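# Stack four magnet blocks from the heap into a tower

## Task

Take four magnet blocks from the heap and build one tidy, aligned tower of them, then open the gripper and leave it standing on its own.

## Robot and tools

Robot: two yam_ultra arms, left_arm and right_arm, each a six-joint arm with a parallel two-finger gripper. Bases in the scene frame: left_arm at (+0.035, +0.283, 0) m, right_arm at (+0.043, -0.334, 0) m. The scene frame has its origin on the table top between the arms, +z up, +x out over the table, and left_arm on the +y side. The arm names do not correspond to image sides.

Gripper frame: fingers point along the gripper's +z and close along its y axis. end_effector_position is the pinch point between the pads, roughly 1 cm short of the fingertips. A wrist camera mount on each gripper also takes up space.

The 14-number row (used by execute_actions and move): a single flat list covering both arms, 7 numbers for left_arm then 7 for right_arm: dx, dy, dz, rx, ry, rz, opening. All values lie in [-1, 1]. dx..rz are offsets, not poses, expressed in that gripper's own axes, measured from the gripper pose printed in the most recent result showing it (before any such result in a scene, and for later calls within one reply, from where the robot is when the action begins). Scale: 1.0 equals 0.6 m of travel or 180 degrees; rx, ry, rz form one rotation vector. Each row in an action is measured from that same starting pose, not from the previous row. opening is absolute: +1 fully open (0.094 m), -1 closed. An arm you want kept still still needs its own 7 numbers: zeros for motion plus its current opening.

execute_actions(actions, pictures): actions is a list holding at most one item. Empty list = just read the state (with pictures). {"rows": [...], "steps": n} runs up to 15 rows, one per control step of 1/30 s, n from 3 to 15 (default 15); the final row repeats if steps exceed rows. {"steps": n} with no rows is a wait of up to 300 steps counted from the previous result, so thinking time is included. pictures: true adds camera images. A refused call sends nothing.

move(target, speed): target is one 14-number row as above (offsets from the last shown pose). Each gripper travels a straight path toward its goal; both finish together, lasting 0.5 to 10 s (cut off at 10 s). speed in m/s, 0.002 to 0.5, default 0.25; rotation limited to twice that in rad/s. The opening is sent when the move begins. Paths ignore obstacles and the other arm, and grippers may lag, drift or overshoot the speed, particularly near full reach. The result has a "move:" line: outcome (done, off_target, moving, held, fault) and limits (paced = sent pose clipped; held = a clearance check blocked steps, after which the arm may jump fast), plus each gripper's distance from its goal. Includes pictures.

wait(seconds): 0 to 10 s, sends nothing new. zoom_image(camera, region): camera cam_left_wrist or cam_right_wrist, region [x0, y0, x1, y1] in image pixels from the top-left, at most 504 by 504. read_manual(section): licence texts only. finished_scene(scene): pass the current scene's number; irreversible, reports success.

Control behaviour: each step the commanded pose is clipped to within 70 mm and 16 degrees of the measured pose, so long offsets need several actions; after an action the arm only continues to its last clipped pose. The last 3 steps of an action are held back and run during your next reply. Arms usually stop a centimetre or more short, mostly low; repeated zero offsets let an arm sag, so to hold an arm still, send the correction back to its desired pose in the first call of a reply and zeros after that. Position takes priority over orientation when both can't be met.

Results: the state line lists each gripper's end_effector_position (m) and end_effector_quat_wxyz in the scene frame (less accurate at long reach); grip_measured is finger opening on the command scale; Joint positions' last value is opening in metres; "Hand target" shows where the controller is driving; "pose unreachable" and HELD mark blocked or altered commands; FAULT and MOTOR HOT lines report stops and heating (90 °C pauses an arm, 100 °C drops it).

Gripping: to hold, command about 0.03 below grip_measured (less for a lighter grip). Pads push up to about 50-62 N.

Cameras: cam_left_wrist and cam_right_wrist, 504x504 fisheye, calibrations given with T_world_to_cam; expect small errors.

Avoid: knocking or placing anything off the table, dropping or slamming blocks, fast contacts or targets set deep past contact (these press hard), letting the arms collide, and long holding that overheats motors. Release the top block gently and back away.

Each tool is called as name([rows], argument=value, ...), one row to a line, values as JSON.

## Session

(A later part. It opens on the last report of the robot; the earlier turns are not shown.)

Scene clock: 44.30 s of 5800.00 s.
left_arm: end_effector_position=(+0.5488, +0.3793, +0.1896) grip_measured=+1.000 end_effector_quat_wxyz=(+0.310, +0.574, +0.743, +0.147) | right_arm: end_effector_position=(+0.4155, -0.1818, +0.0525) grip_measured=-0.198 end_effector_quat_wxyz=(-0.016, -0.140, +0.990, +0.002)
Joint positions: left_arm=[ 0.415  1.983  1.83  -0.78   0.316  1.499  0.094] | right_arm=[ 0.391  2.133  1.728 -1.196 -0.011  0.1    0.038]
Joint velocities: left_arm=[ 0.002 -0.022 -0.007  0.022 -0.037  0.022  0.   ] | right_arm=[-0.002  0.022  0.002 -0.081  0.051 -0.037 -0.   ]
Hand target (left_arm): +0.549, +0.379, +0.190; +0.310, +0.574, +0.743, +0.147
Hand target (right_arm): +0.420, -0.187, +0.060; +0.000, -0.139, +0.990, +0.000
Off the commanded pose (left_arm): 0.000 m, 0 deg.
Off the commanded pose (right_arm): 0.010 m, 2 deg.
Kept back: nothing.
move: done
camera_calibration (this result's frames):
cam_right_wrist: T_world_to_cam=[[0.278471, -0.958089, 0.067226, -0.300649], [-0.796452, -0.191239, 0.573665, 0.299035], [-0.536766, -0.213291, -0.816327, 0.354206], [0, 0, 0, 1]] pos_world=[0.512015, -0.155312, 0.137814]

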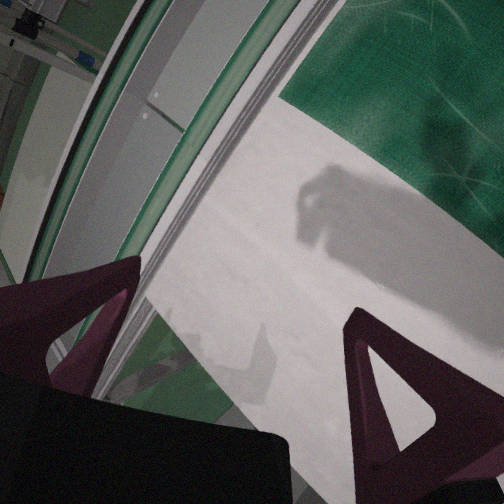

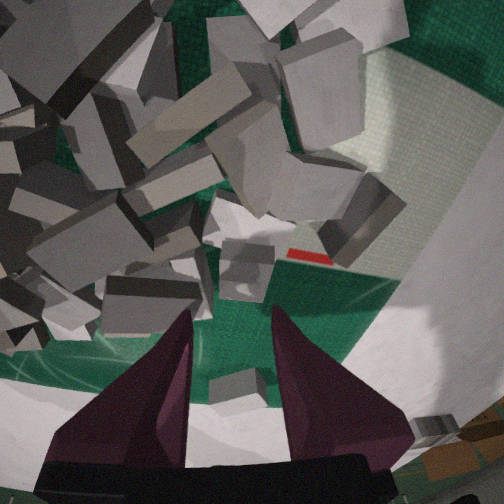

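move(target=[0,0,0,0,0,0,1,-0.002,-0.018,0.03,0,-0.055,0.03,-0.15], speed=0.12)

Scene clock: 45.67 s of 5800.00 s.
left_arm: end_effector_position=(+0.5488, +0.3793, +0.1896) grip_measured=+1.000 end_effector_quat_wxyz=(+0.310, +0.574, +0.743, +0.147) | right_arm: end_effector_position=(+0.4132, -0.1831, +0.0478) grip_measured=-0.152 end_effector_quat_wxyz=(+0.063, -0.108, +0.992, +0.023)
Joint positions: left_arm=[ 0.415  1.983  1.83  -0.78   0.316  1.499  0.094] | right_arm=[ 0.39   1.972  1.46  -0.924 -0.011  0.163  0.04 ]
Joint velocities: left_arm=[-0.002 -0.012  0.007 -0.022  0.022  0.022  0.   ] | right_arm=[-0.002 -0.002 -0.012  0.007 -0.051  0.037 -0.001]
Hand target (left_arm): +0.549, +0.379, +0.190; +0.310, +0.574, +0.743, +0.147
Hand target (right_arm): +0.418, -0.192, +0.034; +0.069, -0.094, +0.993, +0.012
Off the commanded pose (left_arm): 0.000 m, 0 deg.
Off the commanded pose (right_arm): 0.017 m, 2 deg.
Kept back: nothing.
move: off_target (right_arm)
camera_calibration (this result's frames):
cam_right_wrist: T_world_to_cam=[[0.208062, -0.977212, 0.0420463, -0.274249], [-0.884264, -0.16955, 0.435121, 0.346536], [-0.418076, -0.127712, -0.89939, 0.319505], [0, 0, 0, 1]] pos_world=[0.497067, -0.168439, 0.148106]

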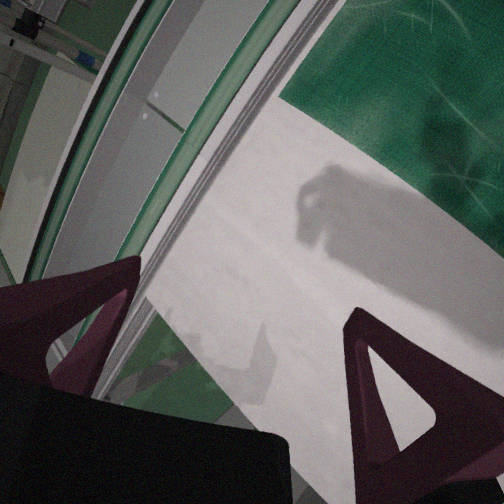

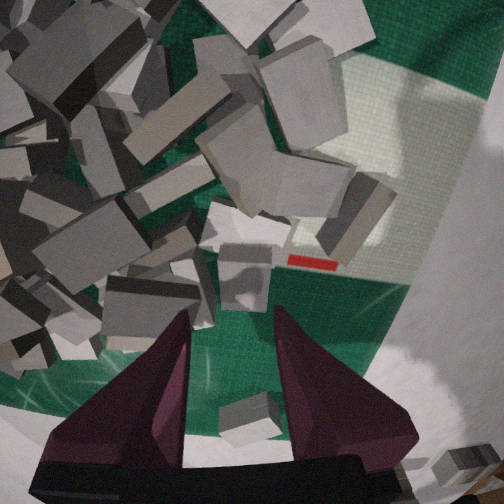

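move(target=[0,0,0,0,0,0,1,-0.005,-0.02,-0.02,0,0,0.012,-0.25], speed=0.1)

Scene clock: 46.73 s of 5800.00 s.
left_arm: end_effector_position=(+0.5488, +0.3793, +0.1896) grip_measured=+1.000 end_effector_quat_wxyz=(+0.310, +0.574, +0.743, +0.147) | right_arm: end_effector_position=(+0.4074, -0.1940, +0.0472) grip_measured=-0.248 end_effector_quat_wxyz=(+0.045, -0.096, +0.994, +0.023)
Joint positions: left_arm=[ 0.415  1.983  1.83  -0.78   0.316  1.499  0.094] | right_arm=[ 0.365  1.971  1.46  -0.963 -0.021  0.164  0.035]
Joint velocities: left_arm=[-0.002 -0.022 -0.027 -0.051  0.007 -0.037  0.   ] | right_arm=[-0.022  0.007  0.007 -0.022  0.007 -0.037 -0.001]
Hand target (left_arm): +0.549, +0.379, +0.190; +0.310, +0.574, +0.743, +0.147
Hand target (right_arm): +0.417, -0.195, +0.060; +0.063, -0.089, +0.994, +0.025
Off the commanded pose (left_arm): 0.000 m, 0 deg.
Off the commanded pose (right_arm): 0.016 m, 2 deg.
Kept back: nothing.
move: off_target (right_arm)
camera_calibration (this result's frames):
cam_right_wrist: T_world_to_cam=[[0.185692, -0.981854, 0.0384813, -0.275219], [-0.870881, -0.146314, 0.469211, 0.337245], [-0.455067, -0.120641, -0.882247, 0.330778], [0, 0, 0, 1]] pos_world=[0.495332, -0.180975, 0.144179]

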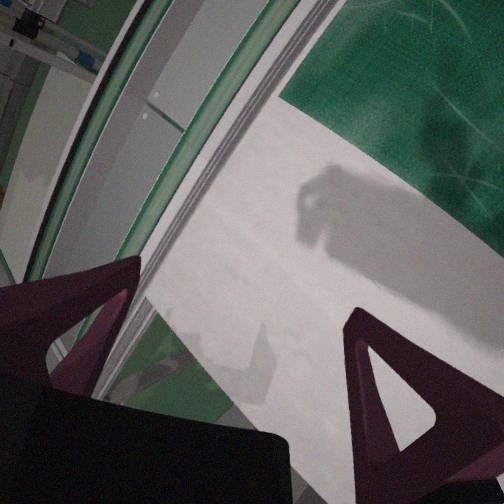

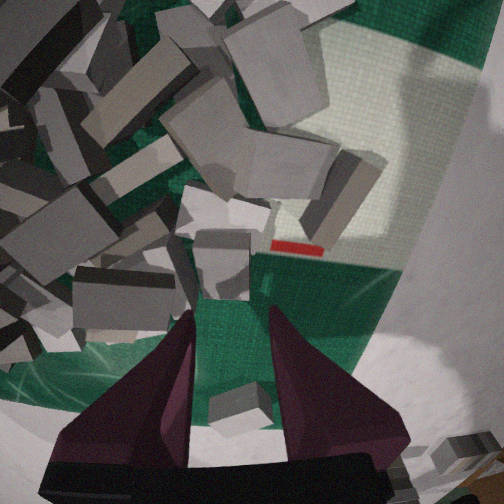

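move(target=[0,0,0,0,0,0,1,-0.017,0.004,0.03,0.012,-0.012,0,-0.25], speed=0.08)

Scene clock: 47.87 s of 5800.00 s.
left_arm: end_effector_position=(+0.5488, +0.3793, +0.1896) grip_measured=+1.000 end_effector_quat_wxyz=(+0.310, +0.574, +0.743, +0.147) | right_arm: end_effector_position=(+0.4215, -0.1905, +0.0359) grip_measured=-0.248 end_effector_quat_wxyz=(+0.065, -0.093, +0.993, +0.011)
Joint positions: left_arm=[ 0.415  1.983  1.83  -0.78   0.316  1.499  0.094] | right_arm=[ 0.376  2.006  1.46  -0.893  0.013  0.178  0.035]
Joint velocities: left_arm=[ 0.012 -0.007 -0.007  0.022  0.007 -0.081  0.   ] | right_arm=[ 0.002  0.017 -0.007 -0.037 -0.007 -0.066  0.001]
Hand target (left_arm): +0.549, +0.379, +0.190; +0.310, +0.574, +0.743, +0.147
Hand target (right_arm): +0.419, -0.189, +0.030; +0.065, -0.095, +0.993, +0.005
Off the commanded pose (left_arm): 0.000 m, 0 deg.
Off the commanded pose (right_arm): 0.007 m, 1 deg.
Kept back: nothing.
move: done
camera_calibration (this result's frames):
cam_right_wrist: T_world_to_cam=[[0.176678, -0.982163, 0.0643495, -0.271181], [-0.891491, -0.131972, 0.43339, 0.368039], [-0.417167, -0.133937, -0.898906, 0.30974], [0, 0, 0, 1]] pos_world=[0.505229, -0.176287, 0.136373]

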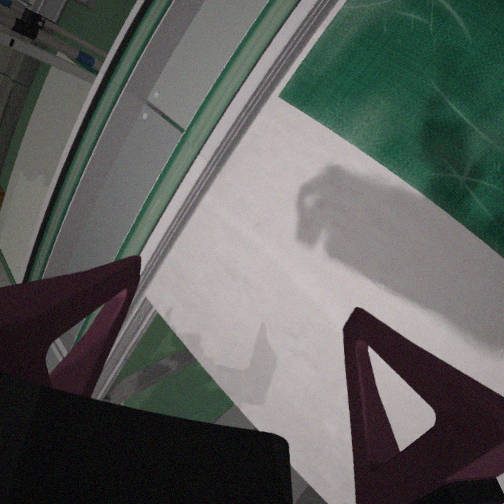

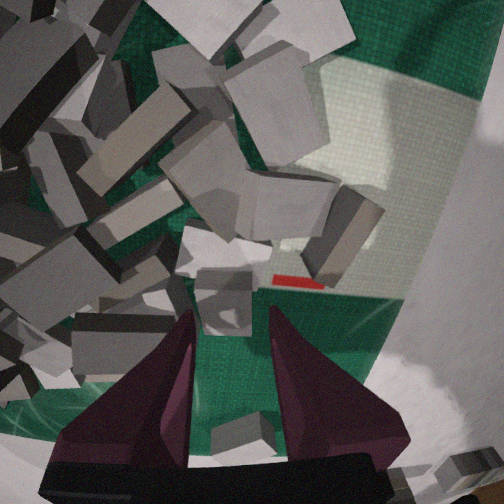

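move(target=[0,0,0,0,0,0,1,0.006,0.011,0.006,0,0,0,-0.25], speed=0.08)

move(target=[0,0,0,0,0,0,1,0.003,0,0.026,0,0,0,-0.25], speed=0.06)

zoom_image(camera="cam_right_wrist", region=[130, 220, 330, 420])

Scene clock: 48.80 s of 5800.00 s.
left_arm: end_effector_position=(+0.5488, +0.3793, +0.1896) grip_measured=+1.000 end_effector_quat_wxyz=(+0.310, +0.574, +0.743, +0.147) | right_arm: end_effector_position=(+0.4210, -0.1885, +0.0360) grip_measured=-0.248 end_effector_quat_wxyz=(+0.066, -0.091, +0.994, +0.012)
Joint positions: left_arm=[ 0.415  1.983  1.83  -0.78   0.316  1.499  0.094] | right_arm=[ 0.382  2.006  1.46  -0.892  0.014  0.189  0.035]
Joint velocities: left_arm=[-0.022 -0.012  0.007  0.037 -0.022  0.022  0.   ] | right_arm=[0.002 0.022 0.002 0.037 0.037 0.022 0.   ]
Hand target (left_arm): +0.549, +0.379, +0.190; +0.310, +0.574, +0.743, +0.147
Hand target (right_arm): +0.417, -0.185, +0.032; +0.065, -0.093, +0.993, +0.011
Off the commanded pose (left_arm): 0.000 m, 0 deg.
Off the commanded pose (right_arm): 0.007 m, 0 deg.
Kept back: nothing.
move: done
camera_calibration (this result's frames):
cam_right_wrist: T_world_to_cam=[[0.171791, -0.983108, 0.0631398, -0.267156], [-0.892496, -0.128183, 0.432459, 0.369032], [-0.417061, -0.130645, -0.89944, 0.310443], [0, 0, 0, 1]] pos_world=[0.504728, -0.174782, 0.136501]

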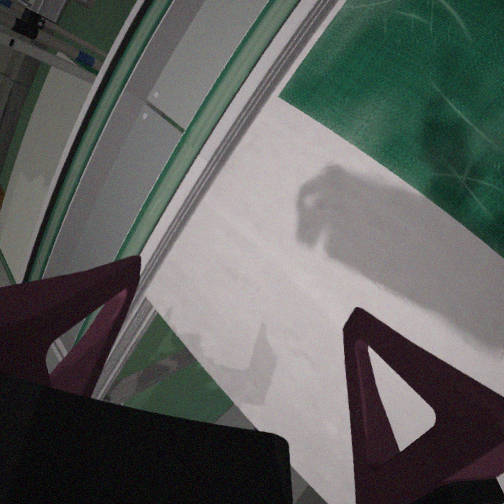

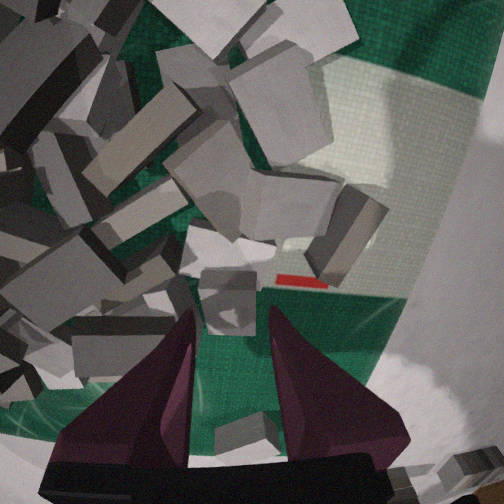

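Scene clock: 49.60 s of 5800.00 s.
left_arm: end_effector_position=(+0.5488, +0.3793, +0.1896) grip_measured=+1.000 end_effector_quat_wxyz=(+0.310, +0.574, +0.743, +0.147) | right_arm: end_effector_position=(+0.4210, -0.1885, +0.0243) grip_measured=-0.248 end_effector_quat_wxyz=(+0.064, -0.091, +0.994, +0.011)
Joint positions: left_arm=[ 0.415  1.983  1.83  -0.78   0.316  1.499  0.094] | right_arm=[ 0.382  2.023  1.438 -0.856  0.014  0.189  0.035]
Joint velocities: left_arm=[ 0.002 -0.012 -0.017 -0.007 -0.022 -0.022  0.   ] | right_arm=[-0.007 -0.012  0.007 -0.037  0.051 -0.051 -0.   ]
Hand target (left_arm): +0.549, +0.379, +0.190; +0.310, +0.574, +0.743, +0.147
Hand target (right_arm): +0.421, -0.188, +0.020; +0.066, -0.091, +0.994, +0.012
Off the commanded pose (left_arm): 0.000 m, 0 deg.
Off the commanded pose (right_arm): 0.004 m, 0 deg.
Kept back: nothing.
move: done
camera_calibration (this result's frames):
cam_right_wrist: T_world_to_cam=[[0.172017, -0.98302, 0.0638901, -0.266512], [-0.890952, -0.127581, 0.435806, 0.37348], [-0.420255, -0.131889, -0.89777, 0.301009], [0, 0, 0, 1]] pos_world=[0.505098, -0.174638, 0.1245]

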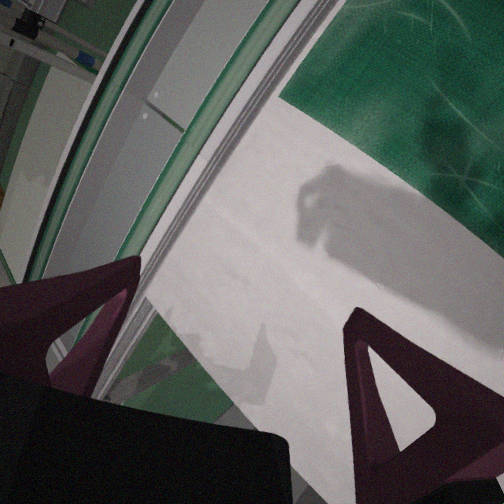

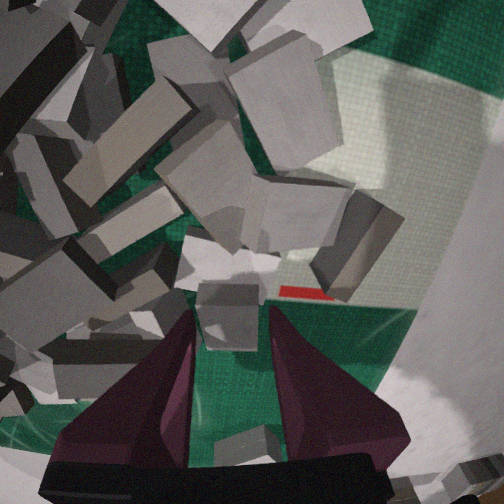

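Region (130, 220, 330, 420) of cam_right_wrist's 504x504 image, scaled by 2.520, with more detail than that image has.

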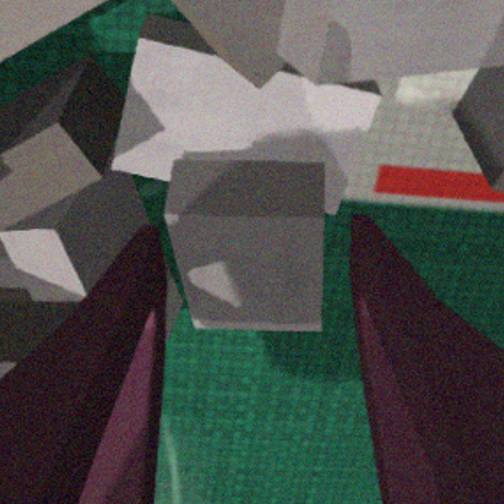

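move(target=[0,0,0,0,0,0,1,0.008,0,0.016,0,-0.07,0,-0.25], speed=0.08)

zoom_image(camera="cam_right_wrist", region=[130, 220, 330, 420])

Scene clock: 51.63 s of 5800.00 s.
left_arm: end_effector_position=(+0.5488, +0.3793, +0.1896) grip_measured=+1.000 end_effector_quat_wxyz=(+0.310, +0.574, +0.743, +0.147) | right_arm: end_effector_position=(+0.4192, -0.1927, +0.0129) grip_measured=-0.248 end_effector_quat_wxyz=(+0.165, -0.089, +0.982, +0.021)
Joint positions: left_arm=[ 0.415  1.983  1.83  -0.78   0.316  1.499  0.094] | right_arm=[ 0.391  1.881  1.135 -0.495  0.054  0.192  0.035]
Joint velocities: left_arm=[ 0.012 -0.002 -0.012 -0.081 -0.037 -0.022  0.   ] | right_arm=[-0.012 -0.002 -0.017  0.066  0.007 -0.007 -0.001]
Hand target (left_arm): +0.549, +0.379, +0.190; +0.310, +0.574, +0.743, +0.147
Hand target (right_arm): +0.418, -0.189, +0.013; +0.172, -0.090, +0.981, +0.020
Off the commanded pose (left_arm): 0.000 m, 0 deg.
Off the commanded pose (right_arm): 0.004 m, 1 deg.
Kept back: nothing.
move: done
camera_calibration (this result's frames):
cam_right_wrist: T_world_to_cam=[[0.156706, -0.985853, 0.0594738, -0.263727], [-0.959685, -0.137766, 0.245002, 0.405592], [-0.233342, -0.0954693, -0.967697, 0.218996], [0, 0, 0, 1]] pos_world=[0.481669, -0.183212, 0.128236]

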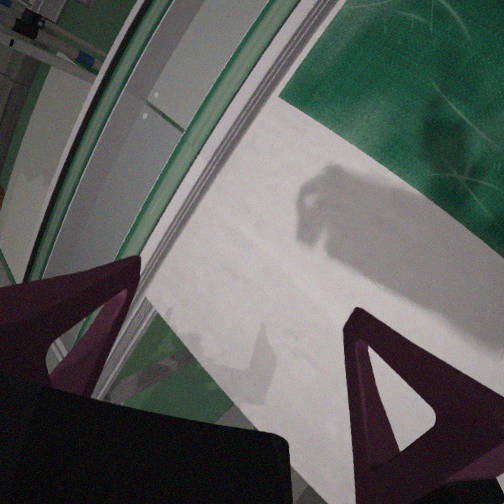

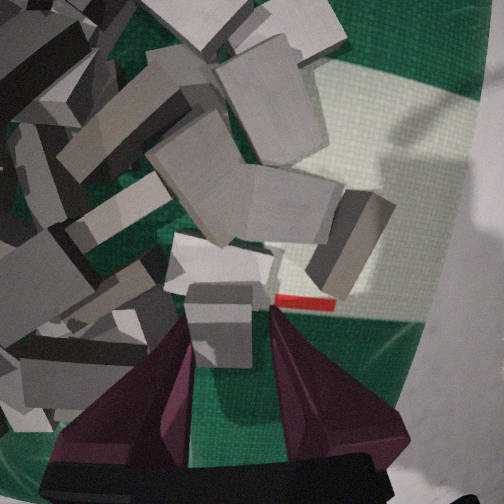

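Region (130, 220, 330, 420) of cam_right_wrist's 504x504 image, scaled by 2.520, with more detail than that image has.

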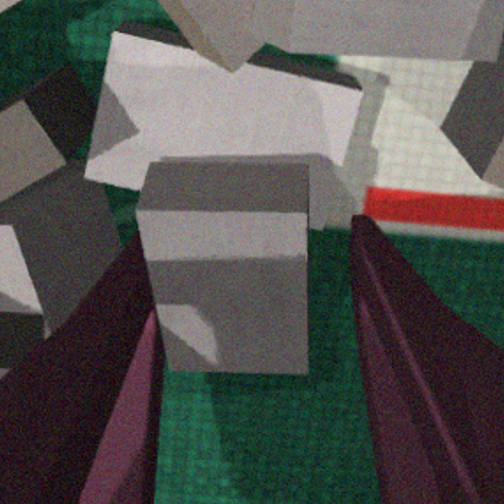

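Good. Grip, lift.

move(target=[0,0,0,0,0,0,1,0,0.005,-0.003,0,0,0,-0.52])

move(target=[0,0,0,0,0,0,1,0,0,-0.11,0,0.1,0,-0.52], speed=0.2)

Scene clock: 52.57 s of 5800.00 s.
left_arm: end_effector_position=(+0.5488, +0.3793, +0.1896) grip_measured=+1.000 end_effector_quat_wxyz=(+0.310, +0.574, +0.743, +0.147) | right_arm: end_effector_position=(+0.4195, -0.1923, +0.0129) grip_measured=-0.474 end_effector_quat_wxyz=(+0.166, -0.089, +0.982, +0.022)
Joint positions: left_arm=[ 0.415  1.983  1.83  -0.78   0.316  1.499  0.094] | right_arm=[ 0.391  1.881  1.134 -0.492  0.052  0.192  0.025]
Joint velocities: left_arm=[-0.012 -0.007 -0.002  0.037 -0.007 -0.007  0.   ] | right_arm=[-0.002 -0.007 -0.012  0.007  0.007 -0.007  0.   ]
Hand target (left_arm): +0.549, +0.379, +0.190; +0.310, +0.574, +0.743, +0.147
Hand target (right_arm): +0.418, -0.190, +0.014; +0.165, -0.089, +0.982, +0.021
Off the commanded pose (left_arm): 0.000 m, 0 deg.
Off the commanded pose (right_arm): 0.003 m, 0 deg.
Kept back: nothing.
move: done
camera_calibration (this result's frames):
cam_right_wrist: T_world_to_cam=[[0.156747, -0.985967, 0.0574378, -0.263376], [-0.960047, -0.13846, 0.243184, 0.405994], [-0.231819, -0.0932614, -0.968278, 0.218905], [0, 0, 0, 1]] pos_world=[0.481803, -0.183051, 0.128357]

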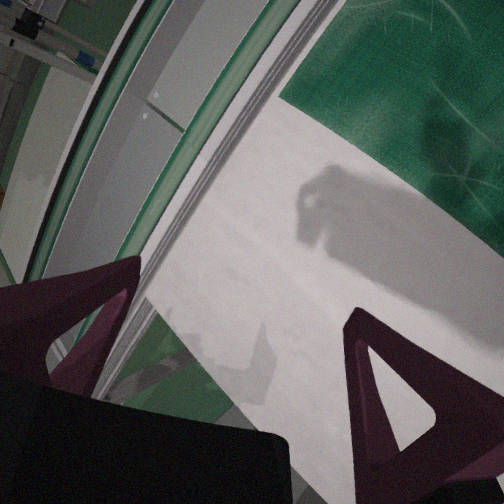

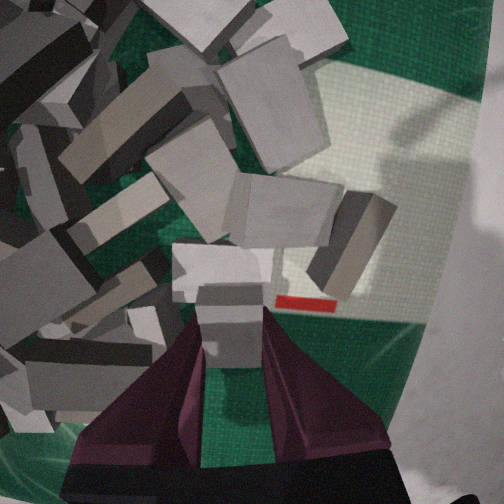

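Scene clock: 54.03 s of 5800.00 s.
left_arm: end_effector_position=(+0.5488, +0.3793, +0.1896) grip_measured=+1.000 end_effector_quat_wxyz=(+0.310, +0.574, +0.743, +0.147) | right_arm: end_effector_position=(+0.3886, -0.1967, +0.0680) grip_measured=-0.474 end_effector_quat_wxyz=(-0.002, -0.091, +0.996, +0.002)
Joint positions: left_arm=[ 0.415  1.983  1.83  -0.78   0.316  1.499  0.094] | right_arm=[ 0.384  1.976  1.558 -1.155 -0.005  0.192  0.025]
Joint velocities: left_arm=[ 0.007  0.002 -0.007 -0.037 -0.022  0.022  0.   ] | right_arm=[ 0.007 -0.002  0.002  0.022  0.022  0.051  0.   ]
Hand target (left_arm): +0.549, +0.379, +0.190; +0.310, +0.574, +0.743, +0.147
Hand target (right_arm): +0.397, -0.196, +0.076; +0.010, -0.089, +0.996, +0.009
Off the commanded pose (left_arm): 0.000 m, 0 deg.
Off the commanded pose (right_arm): 0.012 m, 2 deg.
Kept back: nothing.
move: off_target (right_arm)
camera_calibration (this result's frames):
cam_right_wrist: T_world_to_cam=[[0.18047, -0.981016, 0.0709855, -0.275252], [-0.826654, -0.112173, 0.551417, 0.294679], [-0.532986, -0.158195, -0.831204, 0.359685], [0, 0, 0, 1]] pos_world=[0.484979, -0.180071, 0.15602]

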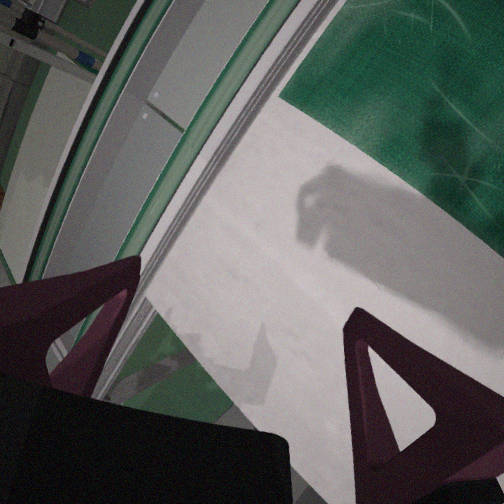

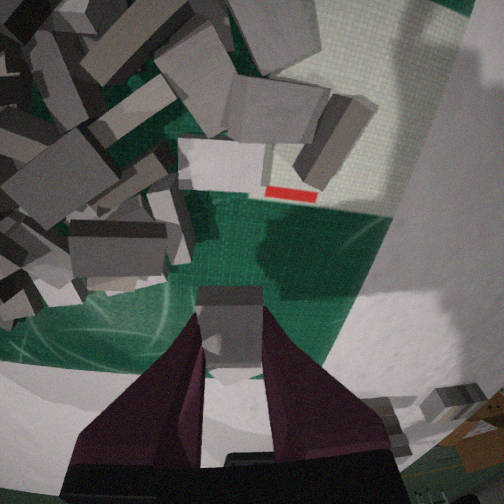

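move(target=[0,0,0,0,0,0,1,0.155,-0.0075,0.018,0,0,0.345,-0.52], speed=0.35)

Scene clock: 56.47 s of 5800.00 s.
left_arm: end_effector_position=(+0.5488, +0.3793, +0.1896) grip_measured=+1.000 end_effector_quat_wxyz=(+0.310, +0.574, +0.743, +0.147) | right_arm: end_effector_position=(+0.2989, -0.2196, +0.0510) grip_measured=-0.474 end_effector_quat_wxyz=(-0.013, +0.437, +0.899, -0.006)
Joint positions: left_arm=[ 0.415  1.983  1.83  -0.78   0.316  1.499  0.094] | right_arm=[ 0.42   1.676  1.106 -1.026 -0.011  1.314  0.025]
Joint velocities: left_arm=[ 0.007  0.022 -0.027  0.007  0.007 -0.037  0.   ] | right_arm=[-0.007 -0.002 -0.017  0.007  0.022  0.022 -0.   ]
Hand target (left_arm): +0.549, +0.379, +0.190; +0.310, +0.574, +0.743, +0.147
Hand target (right_arm): +0.298, -0.218, +0.055; -0.003, +0.436, +0.900, +0.000
Off the commanded pose (left_arm): 0.000 m, 0 deg.
Off the commanded pose (right_arm): 0.007 m, 1 deg.
Kept back: nothing.
move: done
camera_calibration (this result's frames):
cam_right_wrist: T_world_to_cam=[[-0.781242, -0.616596, 0.0973203, 0.0858036], [-0.468357, 0.682065, 0.561631, 0.294146], [-0.412678, 0.393189, -0.821644, 0.37877], [0, 0, 0, 1]] pos_world=[0.361109, -0.296649, 0.137663]

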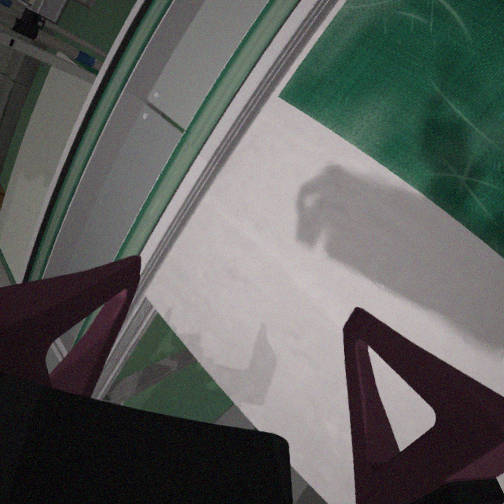

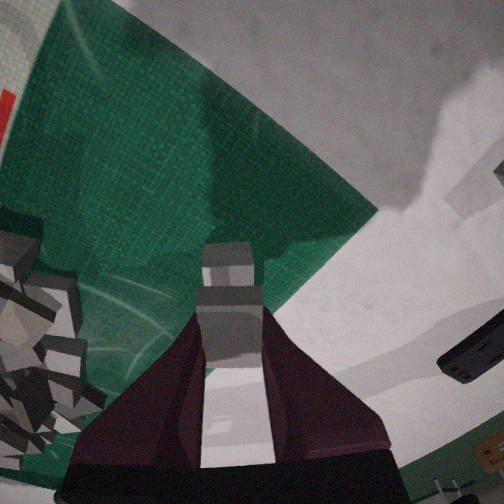

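move(target=[0,0,0,0,0,0,1,0,0,0.03,-0.006,0.005,0,-0.52], speed=0.08)

zoom_image(camera="cam_right_wrist", region=[130, 220, 330, 420])

Scene clock: 57.60 s of 5800.00 s.
left_arm: end_effector_position=(+0.5488, +0.3793, +0.1896) grip_measured=+1.000 end_effector_quat_wxyz=(+0.310, +0.574, +0.743, +0.147) | right_arm: end_effector_position=(+0.2993, -0.2157, +0.0382) grip_measured=-0.474 end_effector_quat_wxyz=(-0.011, +0.434, +0.901, +0.011)
Joint positions: left_arm=[ 0.415  1.983  1.83  -0.78   0.316  1.499  0.094] | right_arm=[ 0.42   1.676  1.052 -0.945 -0.031  1.309  0.025]
Joint velocities: left_arm=[-0.002  0.017  0.017  0.007  0.022 -0.051  0.   ] | right_arm=[ 0.002 -0.022 -0.012  0.037 -0.022 -0.051 -0.   ]
Hand target (left_arm): +0.549, +0.379, +0.190; +0.310, +0.574, +0.743, +0.147
Hand target (right_arm): +0.299, -0.220, +0.033; -0.016, +0.437, +0.899, +0.006
Off the commanded pose (left_arm): 0.000 m, 0 deg.
Off the commanded pose (right_arm): 0.007 m, 1 deg.
Kept back: nothing.
move: done
camera_calibration (this result's frames):
cam_right_wrist: T_world_to_cam=[[-0.779247, -0.623222, 0.0660998, 0.0889789], [-0.481782, 0.663151, 0.572816, 0.298346], [-0.400825, 0.414519, -0.817015, 0.367731], [0, 0, 0, 1]] pos_world=[0.36047, -0.294826, 0.123663]

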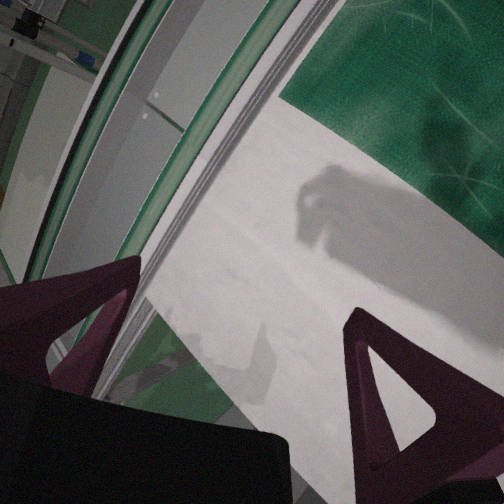

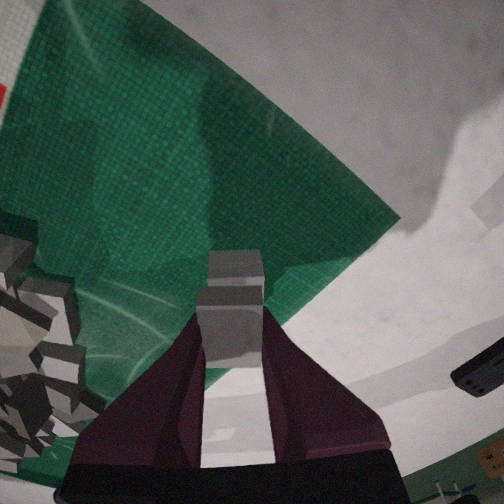

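Region (130, 220, 330, 420) of cam_right_wrist's 504x504 image, scaled by 2.520, with more detail than that image has.

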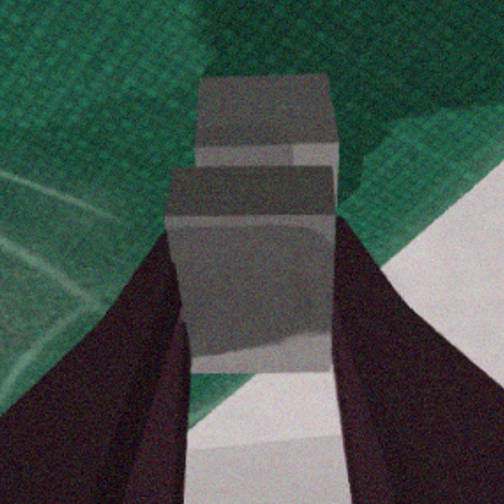

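move(target=[0,0,0,0,0,0,1,-0.004,-0.014,0.004,0.004,0,0,-0.52], speed=0.05)

zoom_image(camera="cam_right_wrist", region=[130, 220, 330, 420])

Scene clock: 58.60 s of 5800.00 s.
left_arm: end_effector_position=(+0.5488, +0.3793, +0.1896) grip_measured=+1.000 end_effector_quat_wxyz=(+0.310, +0.574, +0.743, +0.147) | right_arm: end_effector_position=(+0.2949, -0.2175, +0.0347) grip_measured=-0.474 end_effector_quat_wxyz=(-0.016, +0.431, +0.902, +0.006)
Joint positions: left_arm=[ 0.415  1.983  1.83  -0.78   0.316  1.499  0.094] | right_arm=[ 0.42   1.676  1.037 -0.943 -0.031  1.302  0.025]
Joint velocities: left_arm=[-0.002  0.017  0.002 -0.066  0.037  0.022  0.   ] | right_arm=[-0.007  0.002  0.012 -0.007 -0.11   0.066  0.001]
Hand target (left_arm): +0.549, +0.379, +0.190; +0.310, +0.574, +0.743, +0.147
Hand target (right_arm): +0.294, -0.223, +0.036; -0.014, +0.434, +0.901, +0.005
Off the commanded pose (left_arm): 0.000 m, 0 deg.
Off the commanded pose (right_arm): 0.005 m, 0 deg.
Kept back: nothing.
move: done
camera_calibration (this result's frames):
cam_right_wrist: T_world_to_cam=[[-0.774308, -0.627904, 0.0786369, 0.081709], [-0.479058, 0.662828, 0.575467, 0.2985], [-0.413461, 0.407917, -0.814035, 0.366024], [0, 0, 0, 1]] pos_world=[0.357604, -0.295857, 0.119754]

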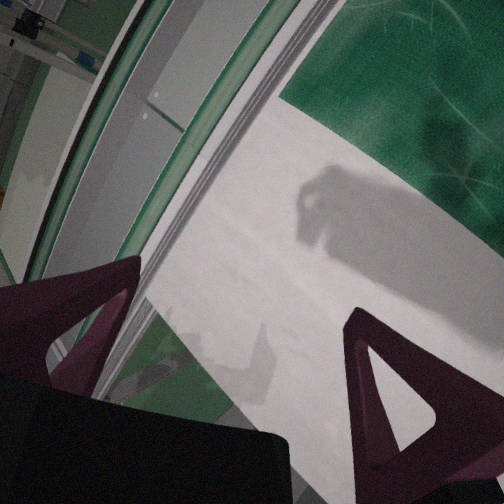

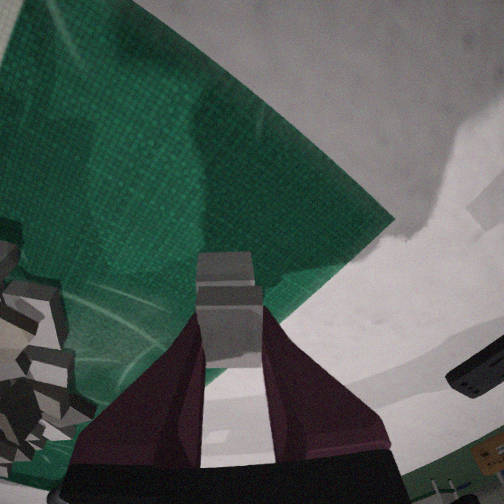

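Region (130, 220, 330, 420) of cam_right_wrist's 504x504 image, scaled by 2.520, with more detail than that image has.

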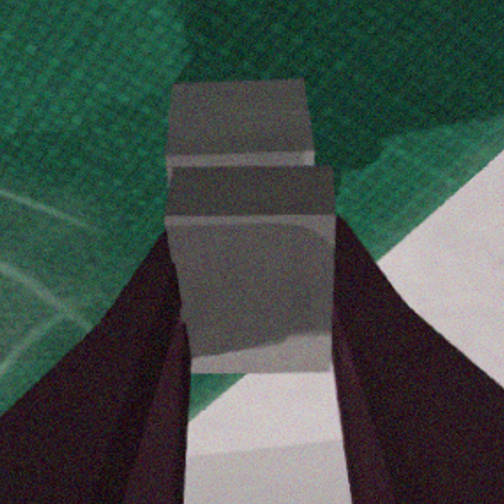

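move(target=[0,0,0,0,0,0,1,-0.002,0.004,0.014,0,0,0,-0.52], speed=0.04)

zoom_image(camera="cam_right_wrist", region=[130, 220, 330, 420])

Scene clock: 59.53 s of 5800.00 s.
left_arm: end_effector_position=(+0.5488, +0.3793, +0.1896) grip_measured=+1.000 end_effector_quat_wxyz=(+0.310, +0.574, +0.743, +0.147) | right_arm: end_effector_position=(+0.2973, -0.2165, +0.0318) grip_measured=-0.474 end_effector_quat_wxyz=(-0.015, +0.431, +0.902, +0.007)
Joint positions: left_arm=[ 0.415  1.983  1.83  -0.78   0.316  1.499  0.094] | right_arm=[ 0.42   1.688  1.037 -0.929 -0.031  1.302  0.025]
Joint velocities: left_arm=[ 0.022 -0.007  0.002 -0.081  0.066  0.037  0.   ] | right_arm=[-0.002 -0.002 -0.017 -0.007  0.081  0.037 -0.001]
Hand target (left_arm): +0.549, +0.379, +0.190; +0.310, +0.574, +0.743, +0.147
Hand target (right_arm): +0.297, -0.217, +0.026; -0.016, +0.431, +0.902, +0.006
Off the commanded pose (left_arm): 0.000 m, 0 deg.
Off the commanded pose (right_arm): 0.006 m, 0 deg.
Kept back: nothing.
move: done
camera_calibration (this result's frames):
cam_right_wrist: T_world_to_cam=[[-0.774312, -0.628305, 0.0753267, 0.0845071], [-0.481127, 0.661853, 0.574863, 0.301057], [-0.411044, 0.408882, -0.814775, 0.363754], [0, 0, 0, 1]] pos_world=[0.359801, -0.294891, 0.116946]

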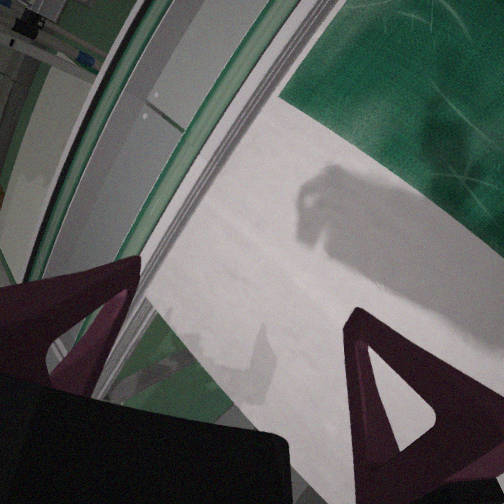

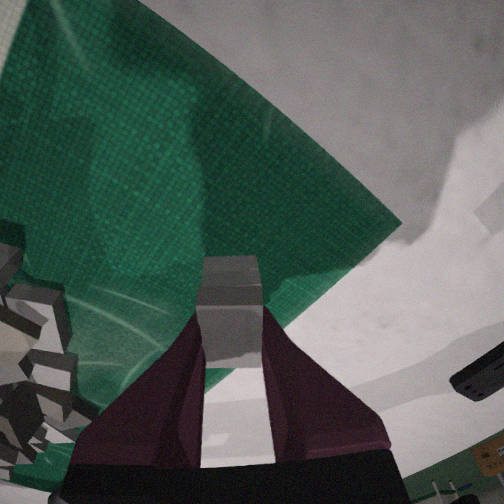

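Region (130, 220, 330, 420) of cam_right_wrist's 504x504 image, scaled by 2.520, with more detail than that image has.

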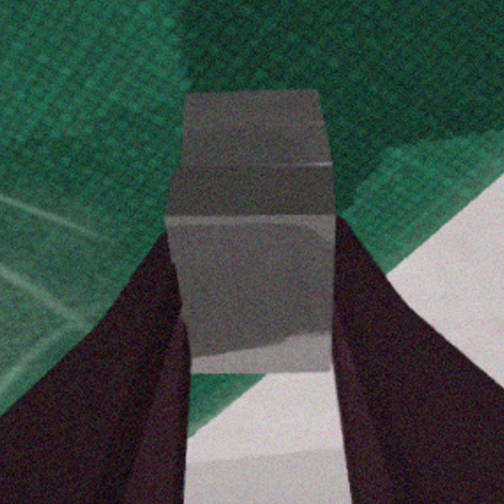

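move(target=[0,0,0,0,0,0,1,0,0,0.008,0,0,0,-0.52], speed=0.04)

move(target=[0,0,0,0,0,0,1,0,0,0,0,0,0,-0.1])

move(target=[0,0,0,0,0,0,1,0,0.008,-0.075,0,0,0,-0.1])

move(target=[0,0,0,0,0,0,1,-0.11,0.236,-0.02,-0.01,-0.012,0.159,-0.2], speed=0.35)

Scene clock: 60.47 s of 5800.00 s.
left_arm: end_effector_position=(+0.5488, +0.3793, +0.1896) grip_measured=+1.000 end_effector_quat_wxyz=(+0.310, +0.574, +0.743, +0.147) | right_arm: end_effector_position=(+0.2972, -0.2165, +0.0318) grip_measured=-0.474 end_effector_quat_wxyz=(-0.015, +0.431, +0.902, +0.007)
Joint positions: left_arm=[ 0.415  1.983  1.83  -0.78   0.316  1.499  0.094] | right_arm=[ 0.42   1.688  1.037 -0.929 -0.031  1.302  0.025]
Joint velocities: left_arm=[-0.002  0.012 -0.017 -0.081 -0.022 -0.051  0.   ] | right_arm=[-0.007 -0.007  0.002  0.051 -0.007 -0.095 -0.   ]
Hand target (left_arm): +0.549, +0.379, +0.190; +0.310, +0.574, +0.743, +0.147
Hand target (right_arm): +0.297, -0.216, +0.027; -0.015, +0.431, +0.902, +0.007
Off the commanded pose (left_arm): 0.000 m, 0 deg.
Off the commanded pose (right_arm): 0.005 m, 0 deg.
Kept back: nothing.
move: done
camera_calibration (this result's frames):
cam_right_wrist: T_world_to_cam=[[-0.774285, -0.628293, 0.0756931, 0.0843989], [-0.480926, 0.66194, 0.574931, 0.300996], [-0.41133, 0.408758, -0.814693, 0.36379], [0, 0, 0, 1]] pos_world=[0.359743, -0.294916, 0.116937]

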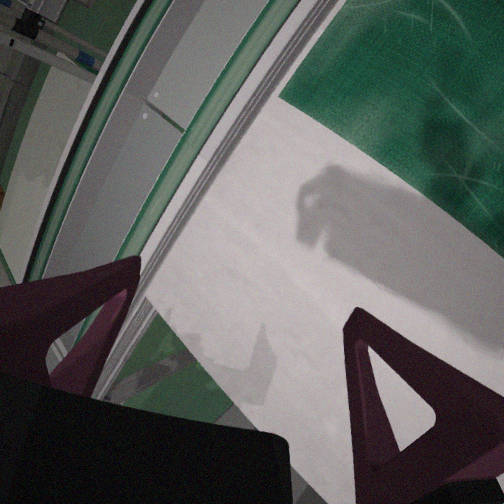

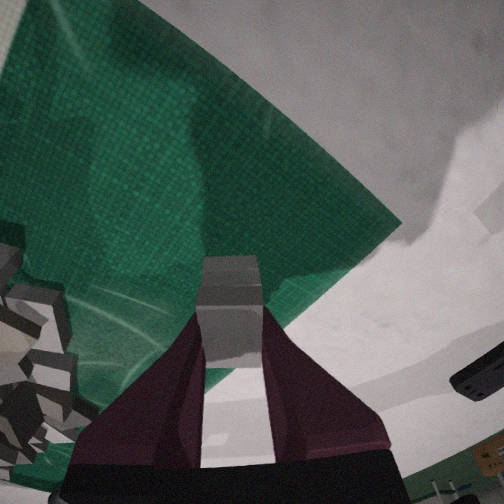

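Scene clock: 60.97 s of 5800.00 s.
left_arm: end_effector_position=(+0.5488, +0.3793, +0.1896) grip_measured=+1.000 end_effector_quat_wxyz=(+0.310, +0.574, +0.743, +0.147) | right_arm: end_effector_position=(+0.2975, -0.2163, +0.0318) grip_measured=-0.102 end_effector_quat_wxyz=(-0.015, +0.431, +0.902, +0.007)
Joint positions: left_arm=[ 0.415  1.983  1.83  -0.78   0.316  1.499  0.094] | right_arm=[ 0.42   1.688  1.037 -0.928 -0.032  1.302  0.042]
Joint velocities: left_arm=[ 0.017 -0.002  0.002 -0.007 -0.022  0.022  0.   ] | right_arm=[ 0.002  0.017  0.007  0.081  0.037 -0.037 -0.001]
Hand target (left_arm): +0.549, +0.379, +0.190; +0.310, +0.574, +0.743, +0.147
Hand target (right_arm): +0.297, -0.217, +0.032; -0.015, +0.431, +0.902, +0.007
Off the commanded pose (left_arm): 0.000 m, 0 deg.
Off the commanded pose (right_arm): 0.000 m, 0 deg.
Kept back: nothing.
move: done
camera_calibration (this result's frames):
cam_right_wrist: T_world_to_cam=[[-0.774355, -0.628351, 0.0744917, 0.0847367], [-0.48144, 0.661478, 0.575032, 0.301042], [-0.410597, 0.409416, -0.814732, 0.36374], [0, 0, 0, 1]] pos_world=[0.359901, -0.294809, 0.116929]

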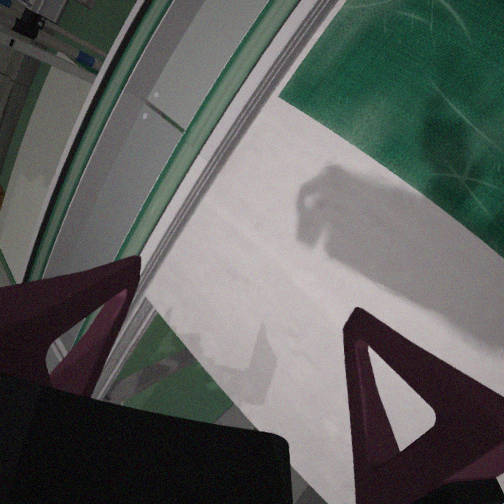

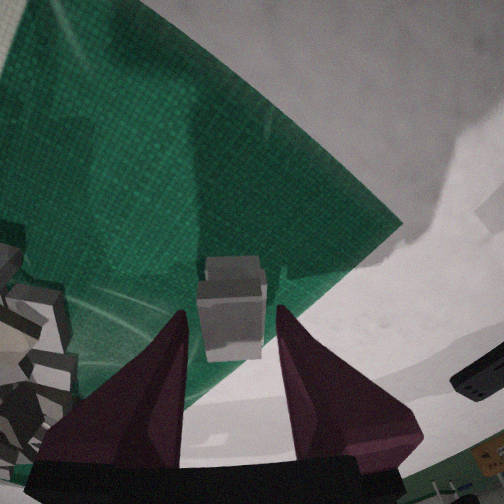

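Scene clock: 61.97 s of 5800.00 s.
left_arm: end_effector_position=(+0.5488, +0.3793, +0.1896) grip_measured=+1.000 end_effector_quat_wxyz=(+0.310, +0.574, +0.743, +0.147) | right_arm: end_effector_position=(+0.2965, -0.2167, +0.0660) grip_measured=-0.102 end_effector_quat_wxyz=(-0.024, +0.431, +0.902, -0.004)
Joint positions: left_arm=[ 0.415  1.983  1.83  -0.78   0.316  1.499  0.094] | right_arm=[ 0.42   1.667  1.156 -1.098 -0.032  1.302  0.042]
Joint velocities: left_arm=[ 0.002 -0.007  0.002 -0.022 -0.051 -0.007  0.   ] | right_arm=[-0.007  0.007 -0.007  0.007  0.051 -0.037 -0.001]
Hand target (left_arm): +0.549, +0.379, +0.190; +0.310, +0.574, +0.743, +0.147
Hand target (right_arm): +0.301, -0.214, +0.077; -0.015, +0.431, +0.902, +0.007
Off the commanded pose (left_arm): 0.000 m, 0 deg.
Off the commanded pose (right_arm): 0.012 m, 2 deg.
Kept back: nothing.
move: off_target (right_arm)
camera_calibration (this result's frames):
cam_right_wrist: T_world_to_cam=[[-0.771926, -0.627323, 0.102937, 0.0788151], [-0.465581, 0.668133, 0.580373, 0.277518], [-0.432857, 0.40008, -0.807819, 0.395466], [0, 0, 0, 1]] pos_world=[0.361227, -0.294194, 0.150288]

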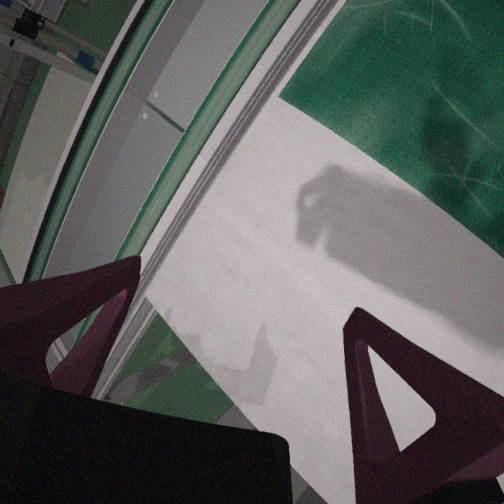

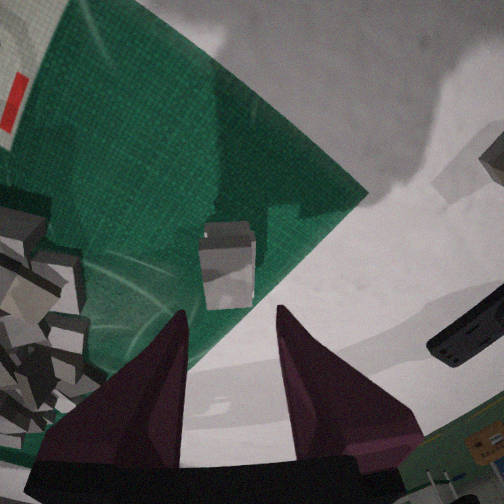

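Scene clock: 63.47 s of 5800.00 s.
left_arm: end_effector_position=(+0.5488, +0.3793, +0.1896) grip_measured=+1.000 end_effector_quat_wxyz=(+0.310, +0.574, +0.743, +0.147) | right_arm: end_effector_position=(+0.4436, -0.1729, +0.0698) grip_measured=-0.198 end_effector_quat_wxyz=(-0.010, +0.634, +0.773, -0.000)
Joint positions: left_arm=[ 0.415  1.983  1.83  -0.78   0.316  1.499  0.094] | right_arm=[ 0.384  2.232  1.956 -1.306 -0.017  1.747  0.038]
Joint velocities: left_arm=[-0.002 -0.012  0.007  0.007 -0.007  0.037  0.   ] | right_arm=[-0.012 -0.007  0.032 -0.037  0.007  0.051  0.   ]
Hand target (left_arm): +0.549, +0.379, +0.190; +0.310, +0.574, +0.743, +0.147
Hand target (right_arm): +0.449, -0.179, +0.075; +0.001, +0.641, +0.768, -0.003
Off the commanded pose (left_arm): 0.000 m, 0 deg.
Off the commanded pose (right_arm): 0.008 m, 2 deg.
Kept back: nothing.
move: done
camera_calibration (this result's frames):
cam_right_wrist: T_world_to_cam=[[-0.976427, -0.196978, 0.0882639, 0.385656], [-0.114964, 0.820679, 0.559704, 0.18682], [-0.182686, 0.536363, -0.823979, 0.358491], [0, 0, 0, 1]] pos_world=[0.463534, -0.269634, 0.156785]

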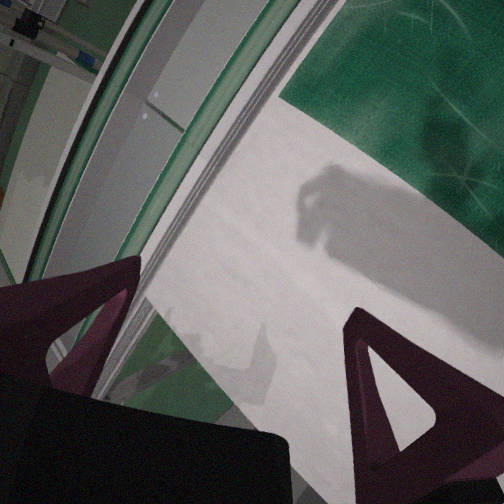

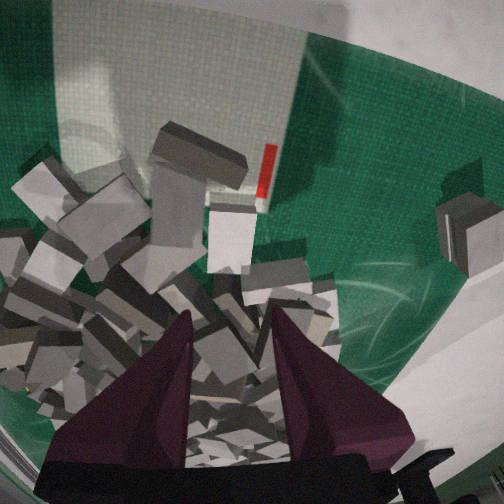

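move(target=[0,0,0,0,0,0,1,-0.026,-0.004,0.05,0,-0.006,0.015,-0.3], speed=0.15)

zoom_image(camera="cam_right_wrist", region=[130, 200, 330, 400])

Scene clock: 64.63 s of 5800.00 s.
left_arm: end_effector_position=(+0.5488, +0.3793, +0.1896) grip_measured=+1.000 end_effector_quat_wxyz=(+0.310, +0.574, +0.743, +0.147) | right_arm: end_effector_position=(+0.4438, -0.1818, +0.0403) grip_measured=-0.298 end_effector_quat_wxyz=(-0.010, +0.646, +0.763, -0.001)
Joint positions: left_arm=[ 0.415  1.983  1.83  -0.78   0.316  1.499  0.094] | right_arm=[ 0.364  2.232  1.839 -1.189 -0.017  1.76   0.033]
Joint velocities: left_arm=[ 0.017  0.002 -0.007  0.037 -0.007 -0.066  0.   ] | right_arm=[-0.002 -0.002  0.002 -0.022 -0.022  0.037 -0.001]
Hand target (left_arm): +0.549, +0.379, +0.190; +0.310, +0.574, +0.743, +0.147
Hand target (right_arm): +0.444, -0.189, +0.040; -0.003, +0.652, +0.758, -0.006
Off the commanded pose (left_arm): 0.000 m, 0 deg.
Off the commanded pose (right_arm): 0.007 m, 1 deg.
Kept back: nothing.
move: done
camera_calibration (this result's frames):
cam_right_wrist: T_world_to_cam=[[-0.982252, -0.164793, 0.0895793, 0.395075], [-0.0872925, 0.824345, 0.559317, 0.199085], [-0.166016, 0.54157, -0.8241, 0.332465], [0, 0, 0, 1]] pos_world=[0.460637, -0.279062, 0.127242]

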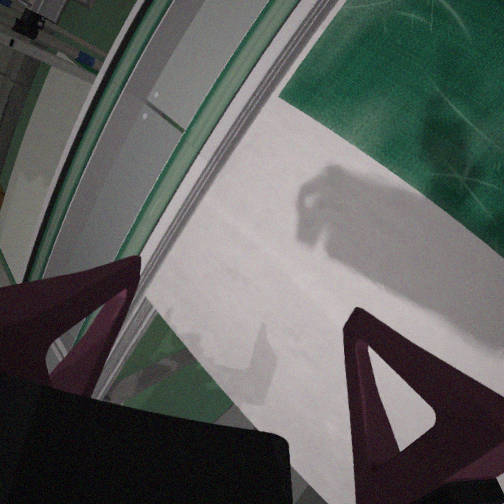

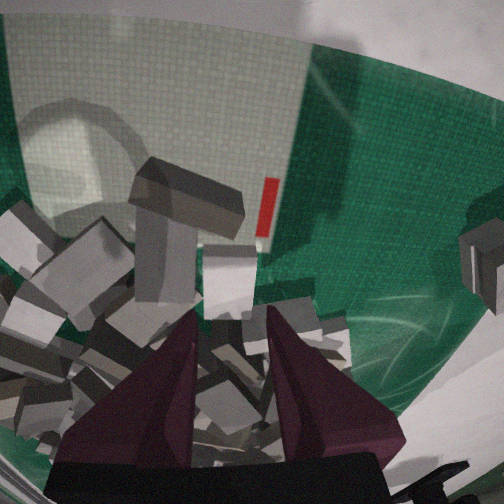

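Region (130, 200, 330, 400) of cam_right_wrist's 504x504 image, scaled by 2.520, with more detail than that image has.

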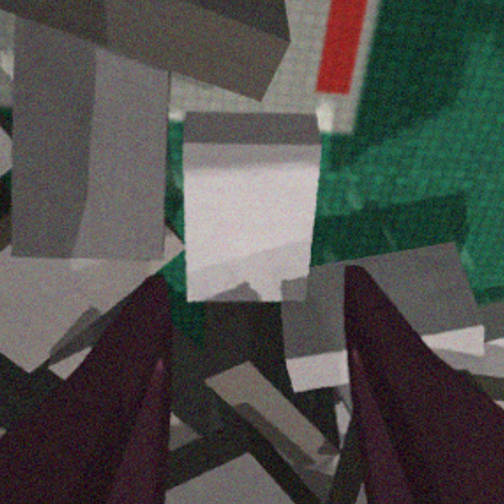

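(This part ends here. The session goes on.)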